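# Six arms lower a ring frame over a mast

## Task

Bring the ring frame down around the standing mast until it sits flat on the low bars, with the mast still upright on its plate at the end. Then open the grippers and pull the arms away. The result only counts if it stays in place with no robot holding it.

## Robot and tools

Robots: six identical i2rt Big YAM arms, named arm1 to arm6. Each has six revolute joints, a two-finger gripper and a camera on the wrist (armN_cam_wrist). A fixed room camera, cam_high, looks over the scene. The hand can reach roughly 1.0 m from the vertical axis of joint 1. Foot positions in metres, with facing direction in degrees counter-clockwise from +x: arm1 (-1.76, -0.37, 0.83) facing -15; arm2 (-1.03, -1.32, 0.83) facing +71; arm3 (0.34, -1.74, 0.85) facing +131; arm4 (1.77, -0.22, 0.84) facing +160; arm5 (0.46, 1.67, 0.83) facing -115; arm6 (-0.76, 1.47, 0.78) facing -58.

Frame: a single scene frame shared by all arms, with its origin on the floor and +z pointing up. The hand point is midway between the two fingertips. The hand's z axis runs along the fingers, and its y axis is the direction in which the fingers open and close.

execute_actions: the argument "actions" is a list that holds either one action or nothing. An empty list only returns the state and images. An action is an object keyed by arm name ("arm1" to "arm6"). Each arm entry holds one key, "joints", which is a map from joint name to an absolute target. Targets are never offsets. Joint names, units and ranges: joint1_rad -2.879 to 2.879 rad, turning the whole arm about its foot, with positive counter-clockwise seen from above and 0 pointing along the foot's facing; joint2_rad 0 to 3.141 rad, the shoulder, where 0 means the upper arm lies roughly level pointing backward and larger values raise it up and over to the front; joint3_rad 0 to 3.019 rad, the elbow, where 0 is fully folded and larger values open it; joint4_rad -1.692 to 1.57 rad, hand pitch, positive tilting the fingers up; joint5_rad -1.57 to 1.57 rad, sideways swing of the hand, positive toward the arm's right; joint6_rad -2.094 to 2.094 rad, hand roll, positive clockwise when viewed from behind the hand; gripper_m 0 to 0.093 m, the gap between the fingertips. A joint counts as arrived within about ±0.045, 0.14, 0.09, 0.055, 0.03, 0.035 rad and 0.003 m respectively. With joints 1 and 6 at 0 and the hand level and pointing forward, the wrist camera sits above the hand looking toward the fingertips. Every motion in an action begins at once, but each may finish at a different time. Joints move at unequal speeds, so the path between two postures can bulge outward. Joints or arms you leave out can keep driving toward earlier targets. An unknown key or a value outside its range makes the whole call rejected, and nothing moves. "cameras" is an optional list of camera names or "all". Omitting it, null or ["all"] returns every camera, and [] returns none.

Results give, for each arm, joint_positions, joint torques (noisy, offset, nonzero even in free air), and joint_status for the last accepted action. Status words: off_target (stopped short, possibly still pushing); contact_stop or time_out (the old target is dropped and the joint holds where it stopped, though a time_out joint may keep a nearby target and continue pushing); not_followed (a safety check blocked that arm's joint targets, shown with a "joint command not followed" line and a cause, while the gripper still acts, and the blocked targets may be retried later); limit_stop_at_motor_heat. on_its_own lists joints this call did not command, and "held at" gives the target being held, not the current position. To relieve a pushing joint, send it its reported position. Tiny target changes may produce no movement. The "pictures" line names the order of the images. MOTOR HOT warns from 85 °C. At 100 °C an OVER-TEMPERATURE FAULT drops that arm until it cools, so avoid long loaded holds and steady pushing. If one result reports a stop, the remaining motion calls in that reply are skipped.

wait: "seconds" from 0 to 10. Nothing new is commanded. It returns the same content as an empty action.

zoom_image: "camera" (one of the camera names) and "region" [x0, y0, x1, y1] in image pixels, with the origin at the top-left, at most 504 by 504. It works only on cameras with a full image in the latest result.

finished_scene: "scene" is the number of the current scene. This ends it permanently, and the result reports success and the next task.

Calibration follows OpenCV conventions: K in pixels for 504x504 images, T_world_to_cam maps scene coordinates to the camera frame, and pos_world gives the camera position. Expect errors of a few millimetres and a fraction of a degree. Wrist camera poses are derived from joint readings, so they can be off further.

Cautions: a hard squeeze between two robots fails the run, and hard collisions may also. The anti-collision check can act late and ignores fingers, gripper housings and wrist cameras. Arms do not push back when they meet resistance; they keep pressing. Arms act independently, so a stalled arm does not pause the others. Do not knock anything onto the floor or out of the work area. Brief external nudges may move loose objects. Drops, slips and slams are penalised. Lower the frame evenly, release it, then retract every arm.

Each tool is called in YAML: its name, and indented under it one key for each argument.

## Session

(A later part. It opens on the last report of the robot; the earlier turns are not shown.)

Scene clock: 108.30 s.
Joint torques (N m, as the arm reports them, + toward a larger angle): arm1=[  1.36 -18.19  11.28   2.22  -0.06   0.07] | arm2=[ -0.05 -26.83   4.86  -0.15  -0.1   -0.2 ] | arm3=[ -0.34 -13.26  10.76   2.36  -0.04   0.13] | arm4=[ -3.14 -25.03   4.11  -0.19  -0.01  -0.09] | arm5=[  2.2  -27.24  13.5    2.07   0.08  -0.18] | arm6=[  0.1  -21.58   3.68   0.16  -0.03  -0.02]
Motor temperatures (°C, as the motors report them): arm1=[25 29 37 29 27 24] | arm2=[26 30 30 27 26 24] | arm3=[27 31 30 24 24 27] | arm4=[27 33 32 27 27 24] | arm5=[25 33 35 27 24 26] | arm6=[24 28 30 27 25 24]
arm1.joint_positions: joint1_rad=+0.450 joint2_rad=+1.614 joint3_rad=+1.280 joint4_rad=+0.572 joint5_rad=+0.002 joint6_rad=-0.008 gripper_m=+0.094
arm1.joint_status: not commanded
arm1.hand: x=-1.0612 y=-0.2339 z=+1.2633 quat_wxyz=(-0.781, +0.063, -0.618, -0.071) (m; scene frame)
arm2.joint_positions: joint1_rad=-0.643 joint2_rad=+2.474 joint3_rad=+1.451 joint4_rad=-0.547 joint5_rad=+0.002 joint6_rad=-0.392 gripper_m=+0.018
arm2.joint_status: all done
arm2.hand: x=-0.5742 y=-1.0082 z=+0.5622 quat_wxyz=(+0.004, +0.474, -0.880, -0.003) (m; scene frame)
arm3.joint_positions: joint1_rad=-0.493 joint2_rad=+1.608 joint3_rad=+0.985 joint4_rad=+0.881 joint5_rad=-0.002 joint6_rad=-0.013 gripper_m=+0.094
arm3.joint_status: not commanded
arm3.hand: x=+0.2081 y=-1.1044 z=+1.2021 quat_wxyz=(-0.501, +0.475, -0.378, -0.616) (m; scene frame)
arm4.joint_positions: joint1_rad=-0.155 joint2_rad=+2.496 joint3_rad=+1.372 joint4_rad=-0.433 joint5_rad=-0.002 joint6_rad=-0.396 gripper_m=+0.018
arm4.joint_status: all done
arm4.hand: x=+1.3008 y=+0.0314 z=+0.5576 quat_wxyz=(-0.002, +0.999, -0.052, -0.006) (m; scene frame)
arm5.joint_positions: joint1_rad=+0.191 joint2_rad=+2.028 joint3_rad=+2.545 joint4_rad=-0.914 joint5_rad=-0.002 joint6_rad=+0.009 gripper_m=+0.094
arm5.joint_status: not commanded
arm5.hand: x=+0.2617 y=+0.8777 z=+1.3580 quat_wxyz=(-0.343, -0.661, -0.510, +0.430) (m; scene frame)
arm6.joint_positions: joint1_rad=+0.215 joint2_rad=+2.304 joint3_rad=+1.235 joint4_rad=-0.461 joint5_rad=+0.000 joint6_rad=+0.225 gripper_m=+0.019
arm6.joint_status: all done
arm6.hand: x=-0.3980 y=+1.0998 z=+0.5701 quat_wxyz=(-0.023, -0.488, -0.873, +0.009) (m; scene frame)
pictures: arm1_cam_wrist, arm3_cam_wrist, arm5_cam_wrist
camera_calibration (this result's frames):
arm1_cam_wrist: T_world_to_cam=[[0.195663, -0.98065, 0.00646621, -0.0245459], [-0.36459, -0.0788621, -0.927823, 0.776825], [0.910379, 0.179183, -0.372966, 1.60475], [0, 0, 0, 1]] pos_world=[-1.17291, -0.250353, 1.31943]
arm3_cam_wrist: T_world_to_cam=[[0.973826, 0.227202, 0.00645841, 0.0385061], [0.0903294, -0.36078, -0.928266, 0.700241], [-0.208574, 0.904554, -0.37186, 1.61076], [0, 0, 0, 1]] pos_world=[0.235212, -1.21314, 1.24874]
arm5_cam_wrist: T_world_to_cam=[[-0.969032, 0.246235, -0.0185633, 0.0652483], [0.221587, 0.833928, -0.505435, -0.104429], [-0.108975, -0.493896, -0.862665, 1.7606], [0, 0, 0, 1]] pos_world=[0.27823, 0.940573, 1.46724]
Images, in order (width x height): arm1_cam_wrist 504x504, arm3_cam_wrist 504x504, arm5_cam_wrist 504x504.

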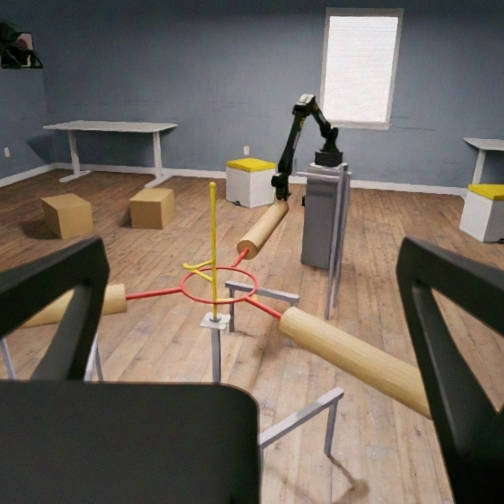

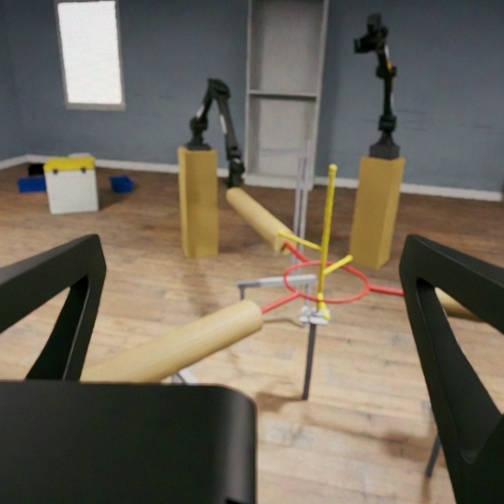

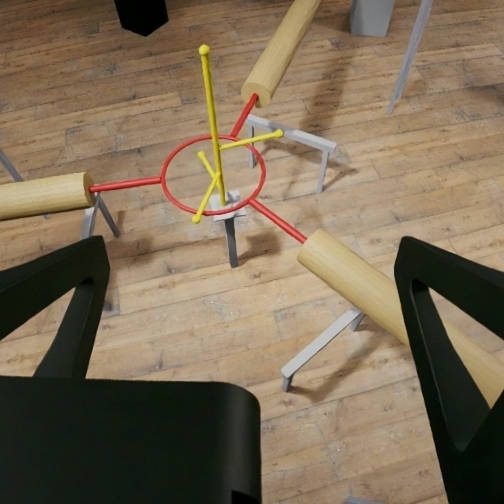

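execute_actions:
  actions:
    - {"arm2":{"joints":{"joint1_rad":-0.745,"joint2_rad":2.37,"joint3_rad":1.265,"joint4_rad":-0.42,"joint6_rad":-0.52}},"arm4":{"joints":{"joint1_rad":-0.03,"joint2_rad":2.44,"joint3_rad":1.29,"joint4_rad":-0.385,"joint6_rad":-0.25}},"arm6":{"joints":{"joint1_rad":0.115,"joint2_rad":2.37,"joint3_rad":1.39,"joint4_rad":-0.59,"joint6_rad":0.115}}}
  cameras: ["arm1_cam_wrist","arm5_cam_wrist"]

execute_actions:
  actions:
    - {"arm2":{"joints":{"joint2_rad":2.595,"joint3_rad":1.39,"joint4_rad":-0.32}},"arm4":{"joints":{"joint2_rad":2.655,"joint3_rad":1.425,"joint4_rad":-0.3}},"arm6":{"joints":{"joint2_rad":2.56,"joint3_rad":1.475,"joint4_rad":-0.47}}}
  cameras: ["arm1_cam_wrist","arm3_cam_wrist","arm5_cam_wrist","cam_high"]

Scene clock: 116.13 s.
Joint torques (N m, as the arm reports them, + toward a larger angle): arm1=[  1.37 -18.09  11.3    2.22  -0.07   0.07] | arm2=[ -0.56 -24.14   3.46  -0.15  -0.01  -0.3 ] | arm3=[ -0.52 -13.06  10.8    2.35  -0.04   0.13] | arm4=[ -3.16 -23.65   2.48  -0.46   0.07  -0.02] | arm5=[  2.14 -27.29  13.48   2.3    0.09  -0.18] | arm6=[ -0.14 -23.24   3.81  -0.48  -0.06  -0.08]
Motor temperatures (°C, as the motors report them): arm1=[25 29 37 29 27 24] | arm2=[26 30 29 27 26 24] | arm3=[27 31 30 24 24 27] | arm4=[27 33 31 27 27 24] | arm5=[25 33 35 27 24 26] | arm6=[24 28 30 27 25 24]
arm1.joint_positions: joint1_rad=+0.450 joint2_rad=+1.614 joint3_rad=+1.280 joint4_rad=+0.572 joint5_rad=+0.002 joint6_rad=-0.008 gripper_m=+0.094
arm1.joint_status: not commanded
arm1.hand: x=-1.0612 y=-0.2339 z=+1.2633 quat_wxyz=(-0.781, +0.063, -0.618, -0.071) (m; scene frame)
arm2.joint_positions: joint1_rad=-0.746 joint2_rad=+2.407 joint3_rad=+1.264 joint4_rad=-0.416 joint5_rad=+0.000 joint6_rad=-0.499 gripper_m=+0.018
arm2.joint_status: all done
arm2.hand: x=-0.5891 y=-1.0812 z=+0.5632 quat_wxyz=(-0.001, +0.476, -0.879, -0.004) (m; scene frame)
arm3.joint_positions: joint1_rad=-0.493 joint2_rad=+1.608 joint3_rad=+0.985 joint4_rad=+0.881 joint5_rad=-0.002 joint6_rad=-0.013 gripper_m=+0.094
arm3.joint_status: not commanded
arm3.hand: x=+0.2081 y=-1.1044 z=+1.2021 quat_wxyz=(-0.501, +0.475, -0.378, -0.616) (m; scene frame)
arm4.joint_positions: joint1_rad=-0.018 joint2_rad=+2.474 joint3_rad=+1.300 joint4_rad=-0.372 joint5_rad=-0.003 joint6_rad=-0.253 gripper_m=+0.018
arm4.joint_status: all done
arm4.hand: x=+1.2875 y=-0.0416 z=+0.5573 quat_wxyz=(-0.002, +0.998, -0.055, -0.012) (m; scene frame)
arm5.joint_positions: joint1_rad=+0.191 joint2_rad=+2.028 joint3_rad=+2.545 joint4_rad=-0.914 joint5_rad=-0.002 joint6_rad=+0.009 gripper_m=+0.094
arm5.joint_status: not commanded
arm5.hand: x=+0.2617 y=+0.8777 z=+1.3580 quat_wxyz=(-0.343, -0.661, -0.510, +0.430) (m; scene frame)
arm6.joint_positions: joint1_rad=+0.105 joint2_rad=+2.373 joint3_rad=+1.396 joint4_rad=-0.557 joint5_rad=+0.001 joint6_rad=+0.115 gripper_m=+0.019
arm6.joint_status: all done
arm6.hand: x=-0.4134 y=+1.0274 z=+0.5673 quat_wxyz=(-0.020, -0.488, -0.873, +0.011) (m; scene frame)
pictures: arm1_cam_wrist, arm5_cam_wrist
camera_calibration (this result's frames):
arm1_cam_wrist: T_world_to_cam=[[0.195663, -0.98065, 0.00646621, -0.0245459], [-0.36459, -0.0788621, -0.927823, 0.776825], [0.910379, 0.179183, -0.372966, 1.60475], [0, 0, 0, 1]] pos_world=[-1.17291, -0.250353, 1.31943]
arm5_cam_wrist: T_world_to_cam=[[-0.969032, 0.246235, -0.0185633, 0.0652483], [0.221587, 0.833928, -0.505435, -0.104429], [-0.108975, -0.493896, -0.862665, 1.7606], [0, 0, 0, 1]] pos_world=[0.27823, 0.940573, 1.46724]
Images, in order (width x height): arm1_cam_wrist 504x504, arm5_cam_wrist 504x504.

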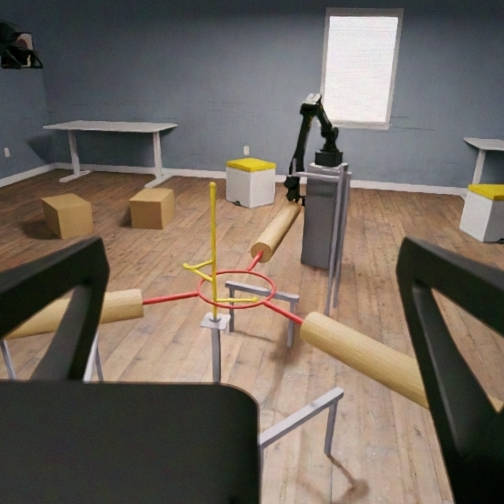

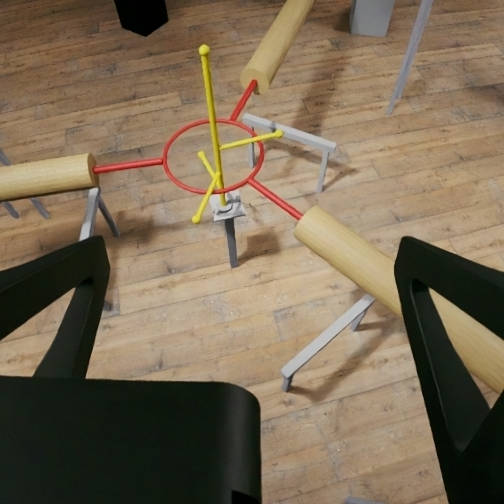

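Scene clock: 117.17 s.
Joint torques (N m, as the arm reports them, + toward a larger angle): arm1=[  1.41 -18.1   11.32   2.22  -0.07   0.07] | arm2=[ -0.98 -25.07   2.52  -0.26   0.15  -0.27] | arm3=[ -0.33 -13.1   10.79   2.39  -0.05   0.13] | arm4=[ -2.13 -23.73   2.12  -0.37   0.03   0.06] | arm5=[  2.48 -27.26  13.52   2.27   0.09  -0.14] | arm6=[  0.03 -25.01   3.09  -0.17  -0.07  -0.06]
Motor temperatures (°C, as the motors report them): arm1=[25 29 37 29 27 24] | arm2=[26 30 29 27 26 24] | arm3=[27 31 30 24 24 27] | arm4=[27 33 31 27 27 24] | arm5=[25 33 35 27 24 26] | arm6=[24 28 30 27 25 24]
arm1.joint_positions: joint1_rad=+0.450 joint2_rad=+1.614 joint3_rad=+1.280 joint4_rad=+0.572 joint5_rad=+0.002 joint6_rad=-0.008 gripper_m=+0.094
arm1.joint_status: not commanded
arm1.hand: x=-1.0612 y=-0.2339 z=+1.2633 quat_wxyz=(-0.781, +0.063, -0.618, -0.071) (m; scene frame)
arm2.joint_positions: joint1_rad=-0.741 joint2_rad=+2.635 joint3_rad=+1.394 joint4_rad=-0.313 joint5_rad=-0.005 joint6_rad=-0.500 gripper_m=+0.018
arm2.joint_status: all done
arm2.hand: x=-0.5884 y=-1.0763 z=+0.4704 quat_wxyz=(-0.004, +0.479, -0.878, -0.007) (m; scene frame)
arm3.joint_positions: joint1_rad=-0.493 joint2_rad=+1.608 joint3_rad=+0.985 joint4_rad=+0.881 joint5_rad=-0.002 joint6_rad=-0.013 gripper_m=+0.094
arm3.joint_status: not commanded
arm3.hand: x=+0.2081 y=-1.1044 z=+1.2021 quat_wxyz=(-0.501, +0.475, -0.378, -0.616) (m; scene frame)
arm4.joint_positions: joint1_rad=-0.025 joint2_rad=+2.683 joint3_rad=+1.433 joint4_rad=-0.286 joint5_rad=-0.001 joint6_rad=-0.262 gripper_m=+0.018
arm4.joint_status: all done
arm4.hand: x=+1.2843 y=-0.0360 z=+0.4729 quat_wxyz=(-0.004, +0.998, -0.054, -0.016) (m; scene frame)
arm5.joint_positions: joint1_rad=+0.191 joint2_rad=+2.028 joint3_rad=+2.545 joint4_rad=-0.914 joint5_rad=-0.002 joint6_rad=+0.009 gripper_m=+0.094
arm5.joint_status: not commanded
arm5.hand: x=+0.2617 y=+0.8777 z=+1.3580 quat_wxyz=(-0.343, -0.661, -0.510, +0.430) (m; scene frame)
arm6.joint_positions: joint1_rad=+0.105 joint2_rad=+2.577 joint3_rad=+1.480 joint4_rad=-0.444 joint5_rad=+0.001 joint6_rad=+0.114 gripper_m=+0.019
arm6.joint_status: all done
arm6.hand: x=-0.4160 y=+1.0301 z=+0.4749 quat_wxyz=(-0.017, -0.487, -0.873, +0.009) (m; scene frame)
pictures: arm1_cam_wrist, arm3_cam_wrist, arm5_cam_wrist, cam_high
camera_calibration (this result's frames):
arm1_cam_wrist: T_world_to_cam=[[0.195663, -0.98065, 0.00646621, -0.0245459], [-0.36459, -0.0788621, -0.927823, 0.776825], [0.910379, 0.179183, -0.372966, 1.60475], [0, 0, 0, 1]] pos_world=[-1.17291, -0.250353, 1.31943]
arm3_cam_wrist: T_world_to_cam=[[0.973826, 0.227202, 0.00645841, 0.0385061], [0.0903294, -0.36078, -0.928266, 0.700241], [-0.208574, 0.904554, -0.37186, 1.61076], [0, 0, 0, 1]] pos_world=[0.235212, -1.21314, 1.24874]
arm5_cam_wrist: T_world_to_cam=[[-0.969032, 0.246235, -0.0185633, 0.0652483], [0.221587, 0.833928, -0.505435, -0.104429], [-0.108975, -0.493896, -0.862665, 1.7606], [0, 0, 0, 1]] pos_world=[0.27823, 0.940573, 1.46724]
Images, in order (width x height): arm1_cam_wrist 504x504, arm3_cam_wrist 504x504, arm5_cam_wrist 504x504, cam_high 504x504.

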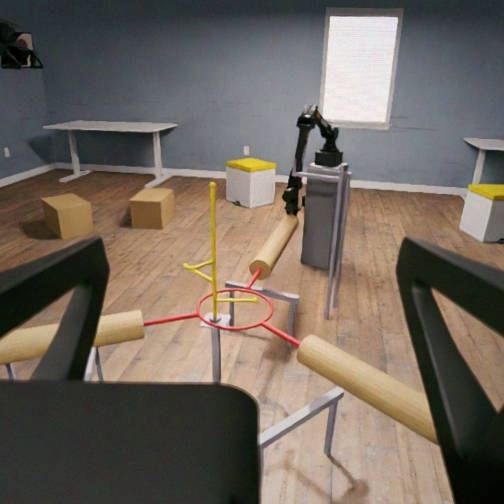

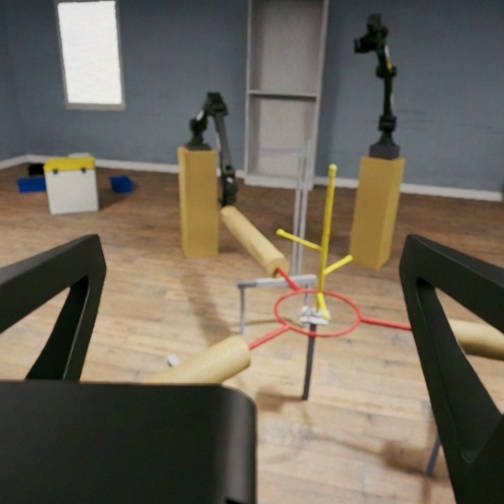

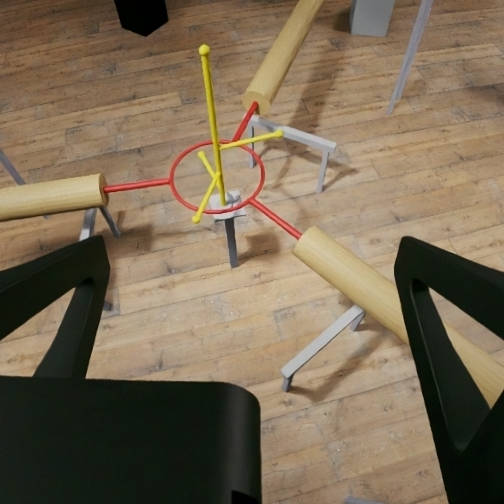

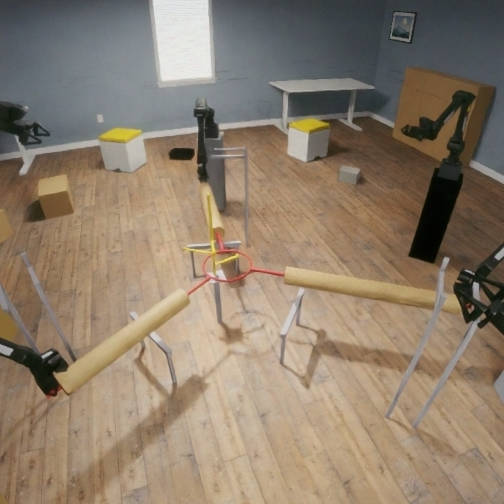

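execute_actions:
  actions:
    - {"arm2":{"joints":{"joint1_rad":-0.584,"joint2_rad":2.6,"joint3_rad":1.405,"joint4_rad":-0.335,"joint6_rad":-0.34}},"arm4":{"joints":{"joint1_rad":-0.12,"joint2_rad":2.725,"joint3_rad":1.66,"joint4_rad":-0.48,"joint6_rad":-0.35}},"arm6":{"joints":{"joint1_rad":0.143,"joint2_rad":2.485,"joint3_rad":1.2,"joint4_rad":-0.28,"joint6_rad":0.15}}}
  cameras: []

execute_actions:
  actions:
    - {"arm2":{"joints":{"joint2_rad":2.84,"joint3_rad":1.595,"joint4_rad":-0.29}},"arm4":{"joints":{"joint2_rad":2.97,"joint3_rad":1.885,"joint4_rad":-0.46}},"arm6":{"joints":{"joint2_rad":2.74,"joint3_rad":1.37,"joint4_rad":-0.2}}}
  cameras: ["arm1_cam_wrist","arm3_cam_wrist","arm5_cam_wrist","cam_high"]

Scene clock: 126.70 s.
Joint torques (N m, as the arm reports them, + toward a larger angle): arm1=[  1.37 -18.16  11.3    2.2   -0.07   0.07] | arm2=[ -2.22 -24.6    2.53  -0.71   0.04  -0.19] | arm3=[ -0.44 -13.28  10.79   2.36  -0.04   0.12] | arm4=[ -1.89 -24.76   3.53  -1.     0.     0.  ] | arm5=[  2.32 -27.17  13.56   2.23   0.04  -0.17] | arm6=[ -0.88 -23.14   0.94   0.15  -0.01   0.01]
Motor temperatures (°C, as the motors report them): arm1=[25 29 37 29 27 24] | arm2=[26 30 28 27 26 24] | arm3=[27 31 30 24 24 27] | arm4=[27 33 30 27 27 24] | arm5=[25 33 36 27 24 26] | arm6=[24 29 29 27 25 24]
arm1.joint_positions: joint1_rad=+0.450 joint2_rad=+1.614 joint3_rad=+1.280 joint4_rad=+0.572 joint5_rad=+0.002 joint6_rad=-0.008 gripper_m=+0.094
arm1.joint_status: not commanded
arm1.hand: x=-1.0612 y=-0.2339 z=+1.2633 quat_wxyz=(-0.781, +0.063, -0.618, -0.071) (m; scene frame)
arm2.joint_positions: joint1_rad=-0.568 joint2_rad=+2.635 joint3_rad=+1.409 joint4_rad=-0.315 joint5_rad=-0.002 joint6_rad=-0.328 gripper_m=+0.018
arm2.joint_status: all done
arm2.hand: x=-0.6302 y=-0.9974 z=+0.4731 quat_wxyz=(-0.010, +0.479, -0.878, -0.008) (m; scene frame)
arm3.joint_positions: joint1_rad=-0.493 joint2_rad=+1.608 joint3_rad=+0.985 joint4_rad=+0.881 joint5_rad=-0.002 joint6_rad=-0.013 gripper_m=+0.094
arm3.joint_status: not commanded
arm3.hand: x=+0.2081 y=-1.1044 z=+1.2021 quat_wxyz=(-0.501, +0.475, -0.378, -0.616) (m; scene frame)
arm4.joint_positions: joint1_rad=-0.120 joint2_rad=+2.743 joint3_rad=+1.667 joint4_rad=-0.454 joint5_rad=-0.001 joint6_rad=-0.356 gripper_m=+0.018
arm4.joint_status: all done
arm4.hand: x=+1.2431 y=+0.0396 z=+0.4768 quat_wxyz=(-0.007, +0.998, -0.054, -0.019) (m; scene frame)
arm5.joint_positions: joint1_rad=+0.191 joint2_rad=+2.028 joint3_rad=+2.545 joint4_rad=-0.914 joint5_rad=-0.002 joint6_rad=+0.009 gripper_m=+0.094
arm5.joint_status: not commanded
arm5.hand: x=+0.2617 y=+0.8777 z=+1.3580 quat_wxyz=(-0.343, -0.661, -0.510, +0.430) (m; scene frame)
arm6.joint_positions: joint1_rad=+0.140 joint2_rad=+2.513 joint3_rad=+1.216 joint4_rad=-0.262 joint5_rad=-0.001 joint6_rad=+0.142 gripper_m=+0.019
arm6.joint_status: all done
arm6.hand: x=-0.4555 y=+1.1075 z=+0.4689 quat_wxyz=(-0.009, -0.485, -0.875, +0.005) (m; scene frame)
pictures: none
No camera images: the call's "cameras" was empty. Leave "cameras" out to get every camera's image.

Scene clock: 127.80 s.
Joint torques (N m, as the arm reports them, + toward a larger angle): arm1=[  1.41 -18.23  11.3    2.2   -0.07   0.07] | arm2=[ -1.23 -25.15   2.07  -0.28   0.    -0.19] | arm3=[ -0.49 -13.39  10.78   2.43  -0.04   0.11] | arm4=[ -2.82 -25.56   4.23  -0.79   0.11  -0.03] | arm5=[  2.49 -27.11  13.49   2.17   0.05  -0.18] | arm6=[ -0.72 -21.88   0.45   0.11  -0.05  -0.01]
Motor temperatures (°C, as the motors report them): arm1=[25 29 37 29 27 24] | arm2=[26 30 28 27 26 24] | arm3=[27 31 30 24 24 27] | arm4=[27 33 30 27 27 24] | arm5=[25 33 36 27 24 26] | arm6=[24 29 29 27 25 24]
arm1.joint_positions: joint1_rad=+0.450 joint2_rad=+1.614 joint3_rad=+1.280 joint4_rad=+0.572 joint5_rad=+0.002 joint6_rad=-0.008 gripper_m=+0.094
arm1.joint_status: not commanded
arm1.hand: x=-1.0612 y=-0.2339 z=+1.2633 quat_wxyz=(-0.781, +0.063, -0.618, -0.071) (m; scene frame)
arm2.joint_positions: joint1_rad=-0.580 joint2_rad=+2.873 joint3_rad=+1.601 joint4_rad=-0.283 joint5_rad=+0.000 joint6_rad=-0.329 gripper_m=+0.018
arm2.joint_status: all done
arm2.hand: x=-0.6282 y=-1.0028 z=+0.3779 quat_wxyz=(-0.003, +0.474, -0.880, -0.006) (m; scene frame)
arm3.joint_positions: joint1_rad=-0.493 joint2_rad=+1.608 joint3_rad=+0.985 joint4_rad=+0.881 joint5_rad=-0.002 joint6_rad=-0.013 gripper_m=+0.094
arm3.joint_status: not commanded
arm3.hand: x=+0.2081 y=-1.1044 z=+1.2021 quat_wxyz=(-0.501, +0.475, -0.378, -0.616) (m; scene frame)
arm4.joint_positions: joint1_rad=-0.109 joint2_rad=+2.992 joint3_rad=+1.882 joint4_rad=-0.439 joint5_rad=-0.004 joint6_rad=-0.353 gripper_m=+0.018
arm4.joint_status: all done
arm4.hand: x=+1.2465 y=+0.0298 z=+0.3754 quat_wxyz=(-0.002, +0.999, -0.050, -0.010) (m; scene frame)
arm5.joint_positions: joint1_rad=+0.191 joint2_rad=+2.028 joint3_rad=+2.545 joint4_rad=-0.914 joint5_rad=-0.002 joint6_rad=+0.009 gripper_m=+0.094
arm5.joint_status: not commanded
arm5.hand: x=+0.2617 y=+0.8777 z=+1.3580 quat_wxyz=(-0.343, -0.661, -0.510, +0.430) (m; scene frame)
arm6.joint_positions: joint1_rad=+0.140 joint2_rad=+2.748 joint3_rad=+1.387 joint4_rad=-0.182 joint5_rad=+0.001 joint6_rad=+0.144 gripper_m=+0.019
arm6.joint_status: all done
arm6.hand: x=-0.4493 y=+1.0992 z=+0.3780 quat_wxyz=(-0.016, -0.485, -0.874, +0.008) (m; scene frame)
pictures: arm1_cam_wrist, arm3_cam_wrist, arm5_cam_wrist, cam_high
camera_calibration (this result's frames):
arm1_cam_wrist: T_world_to_cam=[[0.195663, -0.98065, 0.00646621, -0.0245459], [-0.36459, -0.0788621, -0.927823, 0.776825], [0.910379, 0.179183, -0.372966, 1.60475], [0, 0, 0, 1]] pos_world=[-1.17291, -0.250353, 1.31943]
arm3_cam_wrist: T_world_to_cam=[[0.973826, 0.227202, 0.00645841, 0.0385061], [0.0903294, -0.36078, -0.928266, 0.700241], [-0.208574, 0.904554, -0.37186, 1.61076], [0, 0, 0, 1]] pos_world=[0.235212, -1.21314, 1.24874]
arm5_cam_wrist: T_world_to_cam=[[-0.969032, 0.246235, -0.0185633, 0.0652483], [0.221587, 0.833928, -0.505435, -0.104429], [-0.108975, -0.493896, -0.862665, 1.7606], [0, 0, 0, 1]] pos_world=[0.27823, 0.940573, 1.46724]
Images, in order (width x height): arm1_cam_wrist 504x504, arm3_cam_wrist 504x504, arm5_cam_wrist 504x504, cam_high 504x504.

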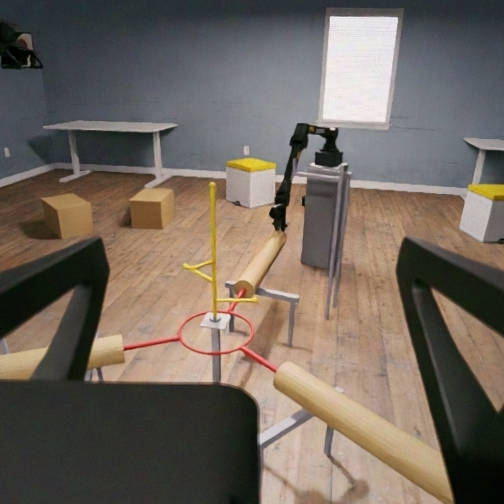

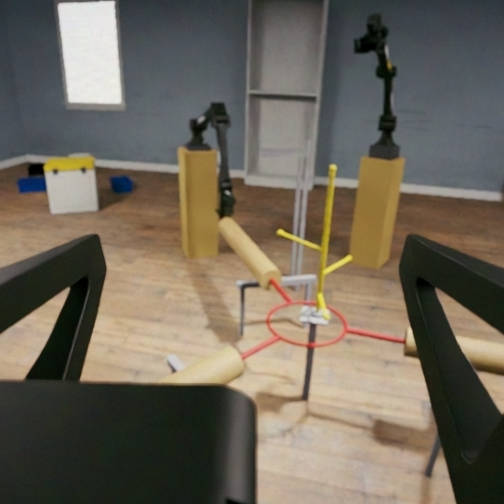

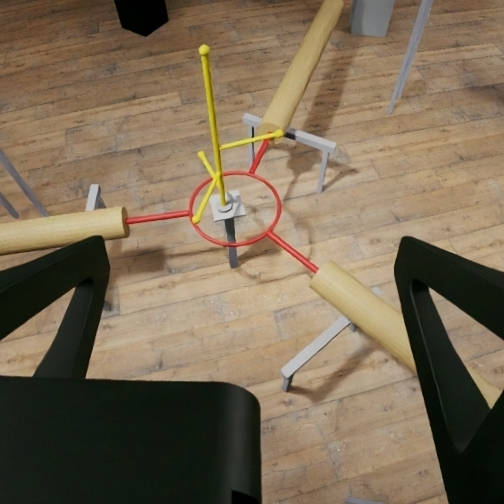

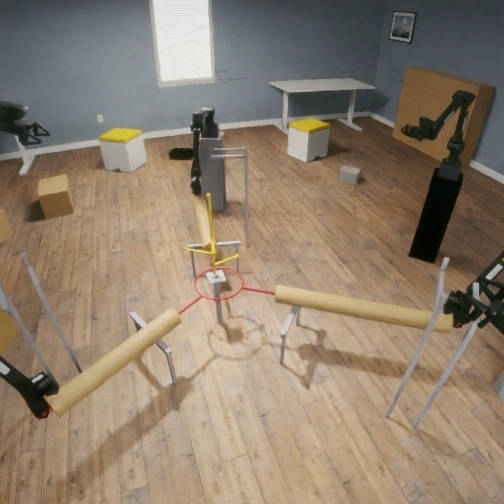

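execute_actions:
  actions:
    - {"arm2":{"joints":{"joint2_rad":2.94,"joint3_rad":1.69,"joint4_rad":-0.285}},"arm4":{"joints":{"joint2_rad":3.07,"joint3_rad":1.99,"joint4_rad":-0.47}},"arm6":{"joints":{"joint2_rad":2.84,"joint3_rad":1.445,"joint4_rad":-0.185}}}
  cameras: ["cam_high"]

Scene clock: 131.03 s.
Joint torques (N m, as the arm reports them, + toward a larger angle): arm1=[  1.37 -18.12  11.3    2.2   -0.07   0.06] | arm2=[ -0.91 -20.51   5.15   0.33  -0.12  -0.19] | arm3=[ -0.45 -13.24  10.76   2.37  -0.05   0.12] | arm4=[ -2.66 -21.86   6.94   0.01  -0.1   -0.03] | arm5=[  2.92 -26.95  13.6    2.25   0.04  -0.17] | arm6=[ -0.81 -17.9    2.62   0.8   -0.11   0.  ]
Motor temperatures (°C, as the motors report them): arm1=[25 29 37 29 27 24] | arm2=[26 30 28 27 26 24] | arm3=[27 31 31 24 24 27] | arm4=[27 33 30 27 27 24] | arm5=[25 33 36 27 24 26] | arm6=[24 29 29 27 25 24]
arm1.joint_positions: joint1_rad=+0.450 joint2_rad=+1.614 joint3_rad=+1.280 joint4_rad=+0.572 joint5_rad=+0.002 joint6_rad=-0.008 gripper_m=+0.094
arm1.joint_status: not commanded
arm1.hand: x=-1.0612 y=-0.2339 z=+1.2633 quat_wxyz=(-0.781, +0.063, -0.618, -0.071) (m; scene frame)
arm2.joint_positions: joint1_rad=-0.581 joint2_rad=+2.917 joint3_rad=+1.653 joint4_rad=-0.293 joint5_rad=+0.003 joint6_rad=-0.329 gripper_m=+0.018
arm2.joint_status: all done
arm2.hand: x=-0.6253 y=-1.0015 z=+0.3619 quat_wxyz=(-0.002, +0.474, -0.881, -0.004) (m; scene frame)
arm3.joint_positions: joint1_rad=-0.493 joint2_rad=+1.608 joint3_rad=+0.985 joint4_rad=+0.881 joint5_rad=-0.002 joint6_rad=-0.013 gripper_m=+0.094
arm3.joint_status: not commanded
arm3.hand: x=+0.2081 y=-1.1044 z=+1.2021 quat_wxyz=(-0.501, +0.475, -0.378, -0.616) (m; scene frame)
arm4.joint_positions: joint1_rad=-0.113 joint2_rad=+3.052 joint3_rad=+1.959 joint4_rad=-0.468 joint5_rad=+0.001 joint6_rad=-0.353 gripper_m=+0.018
arm4.joint_status: all done
arm4.hand: x=+1.2469 y=+0.0335 z=+0.3551 quat_wxyz=(-0.002, +0.999, -0.052, -0.004) (m; scene frame)
arm5.joint_positions: joint1_rad=+0.191 joint2_rad=+2.028 joint3_rad=+2.545 joint4_rad=-0.914 joint5_rad=-0.002 joint6_rad=+0.009 gripper_m=+0.094
arm5.joint_status: not commanded
arm5.hand: x=+0.2617 y=+0.8777 z=+1.3580 quat_wxyz=(-0.343, -0.661, -0.510, +0.430) (m; scene frame)
arm6.joint_positions: joint1_rad=+0.140 joint2_rad=+2.799 joint3_rad=+1.431 joint4_rad=-0.186 joint5_rad=+0.002 joint6_rad=+0.144 gripper_m=+0.019
arm6.joint_status: all done
arm6.hand: x=-0.4502 y=+1.0999 z=+0.3579 quat_wxyz=(-0.011, -0.485, -0.874, +0.007) (m; scene frame)
pictures: cam_high
Images, in order (width x height): cam_high 504x504.

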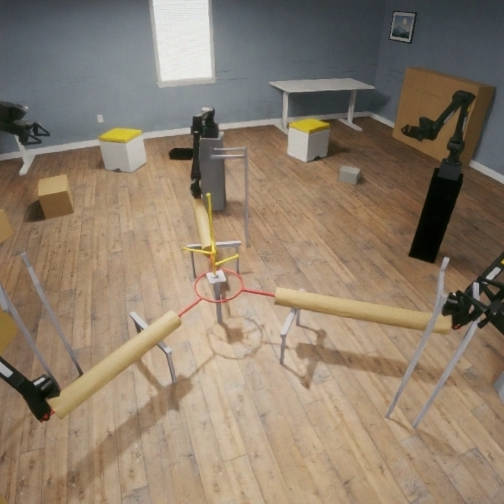

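Landed.

execute_actions:
  actions:
    - {"arm2":{"joints":{"joint2_rad":2.9,"joint3_rad":1.653,"gripper_m":0.05}},"arm4":{"joints":{"joint2_rad":3.035,"joint3_rad":1.959,"gripper_m":0.05}},"arm6":{"joints":{"joint2_rad":2.79,"joint3_rad":1.43,"gripper_m":0.05}}}
  cameras: []

execute_actions:
  actions:
    - {"arm2":{"joints":{"joint2_rad":2.3,"joint3_rad":1.25,"joint4_rad":-0.45}},"arm4":{"joints":{"joint2_rad":2.4,"joint3_rad":1.45,"joint4_rad":-0.55}},"arm6":{"joints":{"joint2_rad":2.2,"joint3_rad":1.07,"joint4_rad":-0.4}}}
  cameras: ["cam_high"]

finished_scene:
  scene: 1

Scene clock: 136.63 s.
Joint torques (N m, as the arm reports them, + toward a larger angle): arm1=[  1.45 -18.14  11.3    2.22  -0.06   0.07] | arm2=[ -1.14 -23.7    2.64   0.31  -0.11  -0.19] | arm3=[ -0.24 -13.18  10.78   2.33  -0.05   0.12] | arm4=[ -2.31 -25.24   4.11   0.03  -0.09  -0.02] | arm5=[  2.68 -27.27  13.52   2.25   0.07  -0.17] | arm6=[ -0.84 -22.11   1.52   0.82  -0.1    0.01]
Motor temperatures (°C, as the motors report them): arm1=[25 29 37 29 27 24] | arm2=[26 30 28 27 26 24] | arm3=[27 31 31 24 24 27] | arm4=[27 33 31 27 27 24] | arm5=[25 33 36 27 24 26] | arm6=[24 29 28 27 25 24]
arm1.joint_positions: joint1_rad=+0.450 joint2_rad=+1.614 joint3_rad=+1.280 joint4_rad=+0.572 joint5_rad=+0.002 joint6_rad=-0.008 gripper_m=+0.094
arm1.joint_status: not commanded
arm1.hand: x=-1.0612 y=-0.2339 z=+1.2633 quat_wxyz=(-0.781, +0.063, -0.618, -0.071) (m; scene frame)
arm2.joint_positions: joint1_rad=-0.581 joint2_rad=+2.916 joint3_rad=+1.652 joint4_rad=-0.293 joint5_rad=+0.003 joint6_rad=-0.329 gripper_m=+0.050
arm2.joint_status: all done
arm2.hand: x=-0.6251 y=-1.0014 z=+0.3624 quat_wxyz=(-0.002, +0.474, -0.881, -0.004) (m; scene frame)
arm3.joint_positions: joint1_rad=-0.493 joint2_rad=+1.608 joint3_rad=+0.985 joint4_rad=+0.881 joint5_rad=-0.002 joint6_rad=-0.013 gripper_m=+0.094
arm3.joint_status: not commanded
arm3.hand: x=+0.2081 y=-1.1044 z=+1.2021 quat_wxyz=(-0.501, +0.475, -0.378, -0.616) (m; scene frame)
arm4.joint_positions: joint1_rad=-0.114 joint2_rad=+3.052 joint3_rad=+1.958 joint4_rad=-0.468 joint5_rad=+0.001 joint6_rad=-0.353 gripper_m=+0.050
arm4.joint_status: all done
arm4.hand: x=+1.2472 y=+0.0336 z=+0.3550 quat_wxyz=(-0.001, +0.999, -0.053, -0.004) (m; scene frame)
arm5.joint_positions: joint1_rad=+0.191 joint2_rad=+2.028 joint3_rad=+2.545 joint4_rad=-0.914 joint5_rad=-0.002 joint6_rad=+0.009 gripper_m=+0.094
arm5.joint_status: not commanded
arm5.hand: x=+0.2617 y=+0.8777 z=+1.3580 quat_wxyz=(-0.343, -0.661, -0.510, +0.430) (m; scene frame)
arm6.joint_positions: joint1_rad=+0.140 joint2_rad=+2.798 joint3_rad=+1.431 joint4_rad=-0.186 joint5_rad=+0.002 joint6_rad=+0.144 gripper_m=+0.050
arm6.joint_status: all done
arm6.hand: x=-0.4503 y=+1.1000 z=+0.3582 quat_wxyz=(-0.011, -0.485, -0.874, +0.007) (m; scene frame)
pictures: none
No camera images: the call's "cameras" was empty. Leave "cameras" out to get every camera's image.

Scene clock: 138.23 s.
Joint torques (N m, as the arm reports them, + toward a larger angle): arm1=[  1.43 -18.16  11.31   2.23  -0.06   0.07] | arm2=[ -0.99 -21.32   4.33  -0.21  -0.12  -0.18] | arm3=[ -0.34 -13.2   10.75   2.38  -0.05   0.12] | arm4=[ -2.51 -22.46   5.56  -0.02  -0.09  -0.01] | arm5=[  2.81 -27.54  13.38   2.26   0.07  -0.18] | arm6=[ -0.8  -17.62   3.25   0.69  -0.11   0.  ]
Motor temperatures (°C, as the motors report them): arm1=[25 29 38 29 27 24] | arm2=[26 30 28 27 26 24] | arm3=[27 31 31 24 24 27] | arm4=[27 33 31 27 27 24] | arm5=[25 33 36 27 24 26] | arm6=[24 29 28 27 25 24]
arm1.joint_positions: joint1_rad=+0.450 joint2_rad=+1.614 joint3_rad=+1.280 joint4_rad=+0.572 joint5_rad=+0.002 joint6_rad=-0.008 gripper_m=+0.094
arm1.joint_status: not commanded
arm1.hand: x=-1.0612 y=-0.2339 z=+1.2633 quat_wxyz=(-0.781, +0.063, -0.618, -0.071) (m; scene frame)
arm2.joint_positions: joint1_rad=-0.581 joint2_rad=+2.305 joint3_rad=+1.246 joint4_rad=-0.442 joint5_rad=+0.003 joint6_rad=-0.329 gripper_m=+0.050
arm2.joint_status: all done
arm2.hand: x=-0.6177 y=-0.9988 z=+0.6110 quat_wxyz=(-0.030, +0.474, -0.880, -0.008) (m; scene frame)
arm3.joint_positions: joint1_rad=-0.493 joint2_rad=+1.608 joint3_rad=+0.985 joint4_rad=+0.881 joint5_rad=-0.002 joint6_rad=-0.013 gripper_m=+0.094
arm3.joint_status: not commanded
arm3.hand: x=+0.2081 y=-1.1044 z=+1.2021 quat_wxyz=(-0.501, +0.475, -0.378, -0.616) (m; scene frame)
arm4.joint_positions: joint1_rad=-0.114 joint2_rad=+2.398 joint3_rad=+1.446 joint4_rad=-0.545 joint5_rad=+0.001 joint6_rad=-0.353 gripper_m=+0.050
arm4.joint_status: all done
arm4.hand: x=+1.2439 y=+0.0355 z=+0.6240 quat_wxyz=(-0.014, +0.998, -0.053, -0.033) (m; scene frame)
arm5.joint_positions: joint1_rad=+0.191 joint2_rad=+2.028 joint3_rad=+2.545 joint4_rad=-0.914 joint5_rad=-0.002 joint6_rad=+0.009 gripper_m=+0.094
arm5.joint_status: not commanded
arm5.hand: x=+0.2617 y=+0.8777 z=+1.3580 quat_wxyz=(-0.343, -0.661, -0.510, +0.430) (m; scene frame)
arm6.joint_positions: joint1_rad=+0.140 joint2_rad=+2.179 joint3_rad=+1.073 joint4_rad=-0.395 joint5_rad=+0.002 joint6_rad=+0.144 gripper_m=+0.050
arm6.joint_status: all done
arm6.hand: x=-0.4512 y=+1.1024 z=+0.5998 quat_wxyz=(-0.036, -0.485, -0.874, +0.016) (m; scene frame)
pictures: cam_high
Images, in order (width x height): cam_high 504x504.

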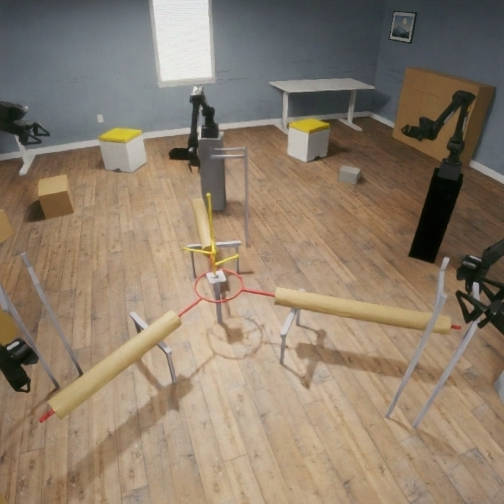

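The scene is finished: the task was done.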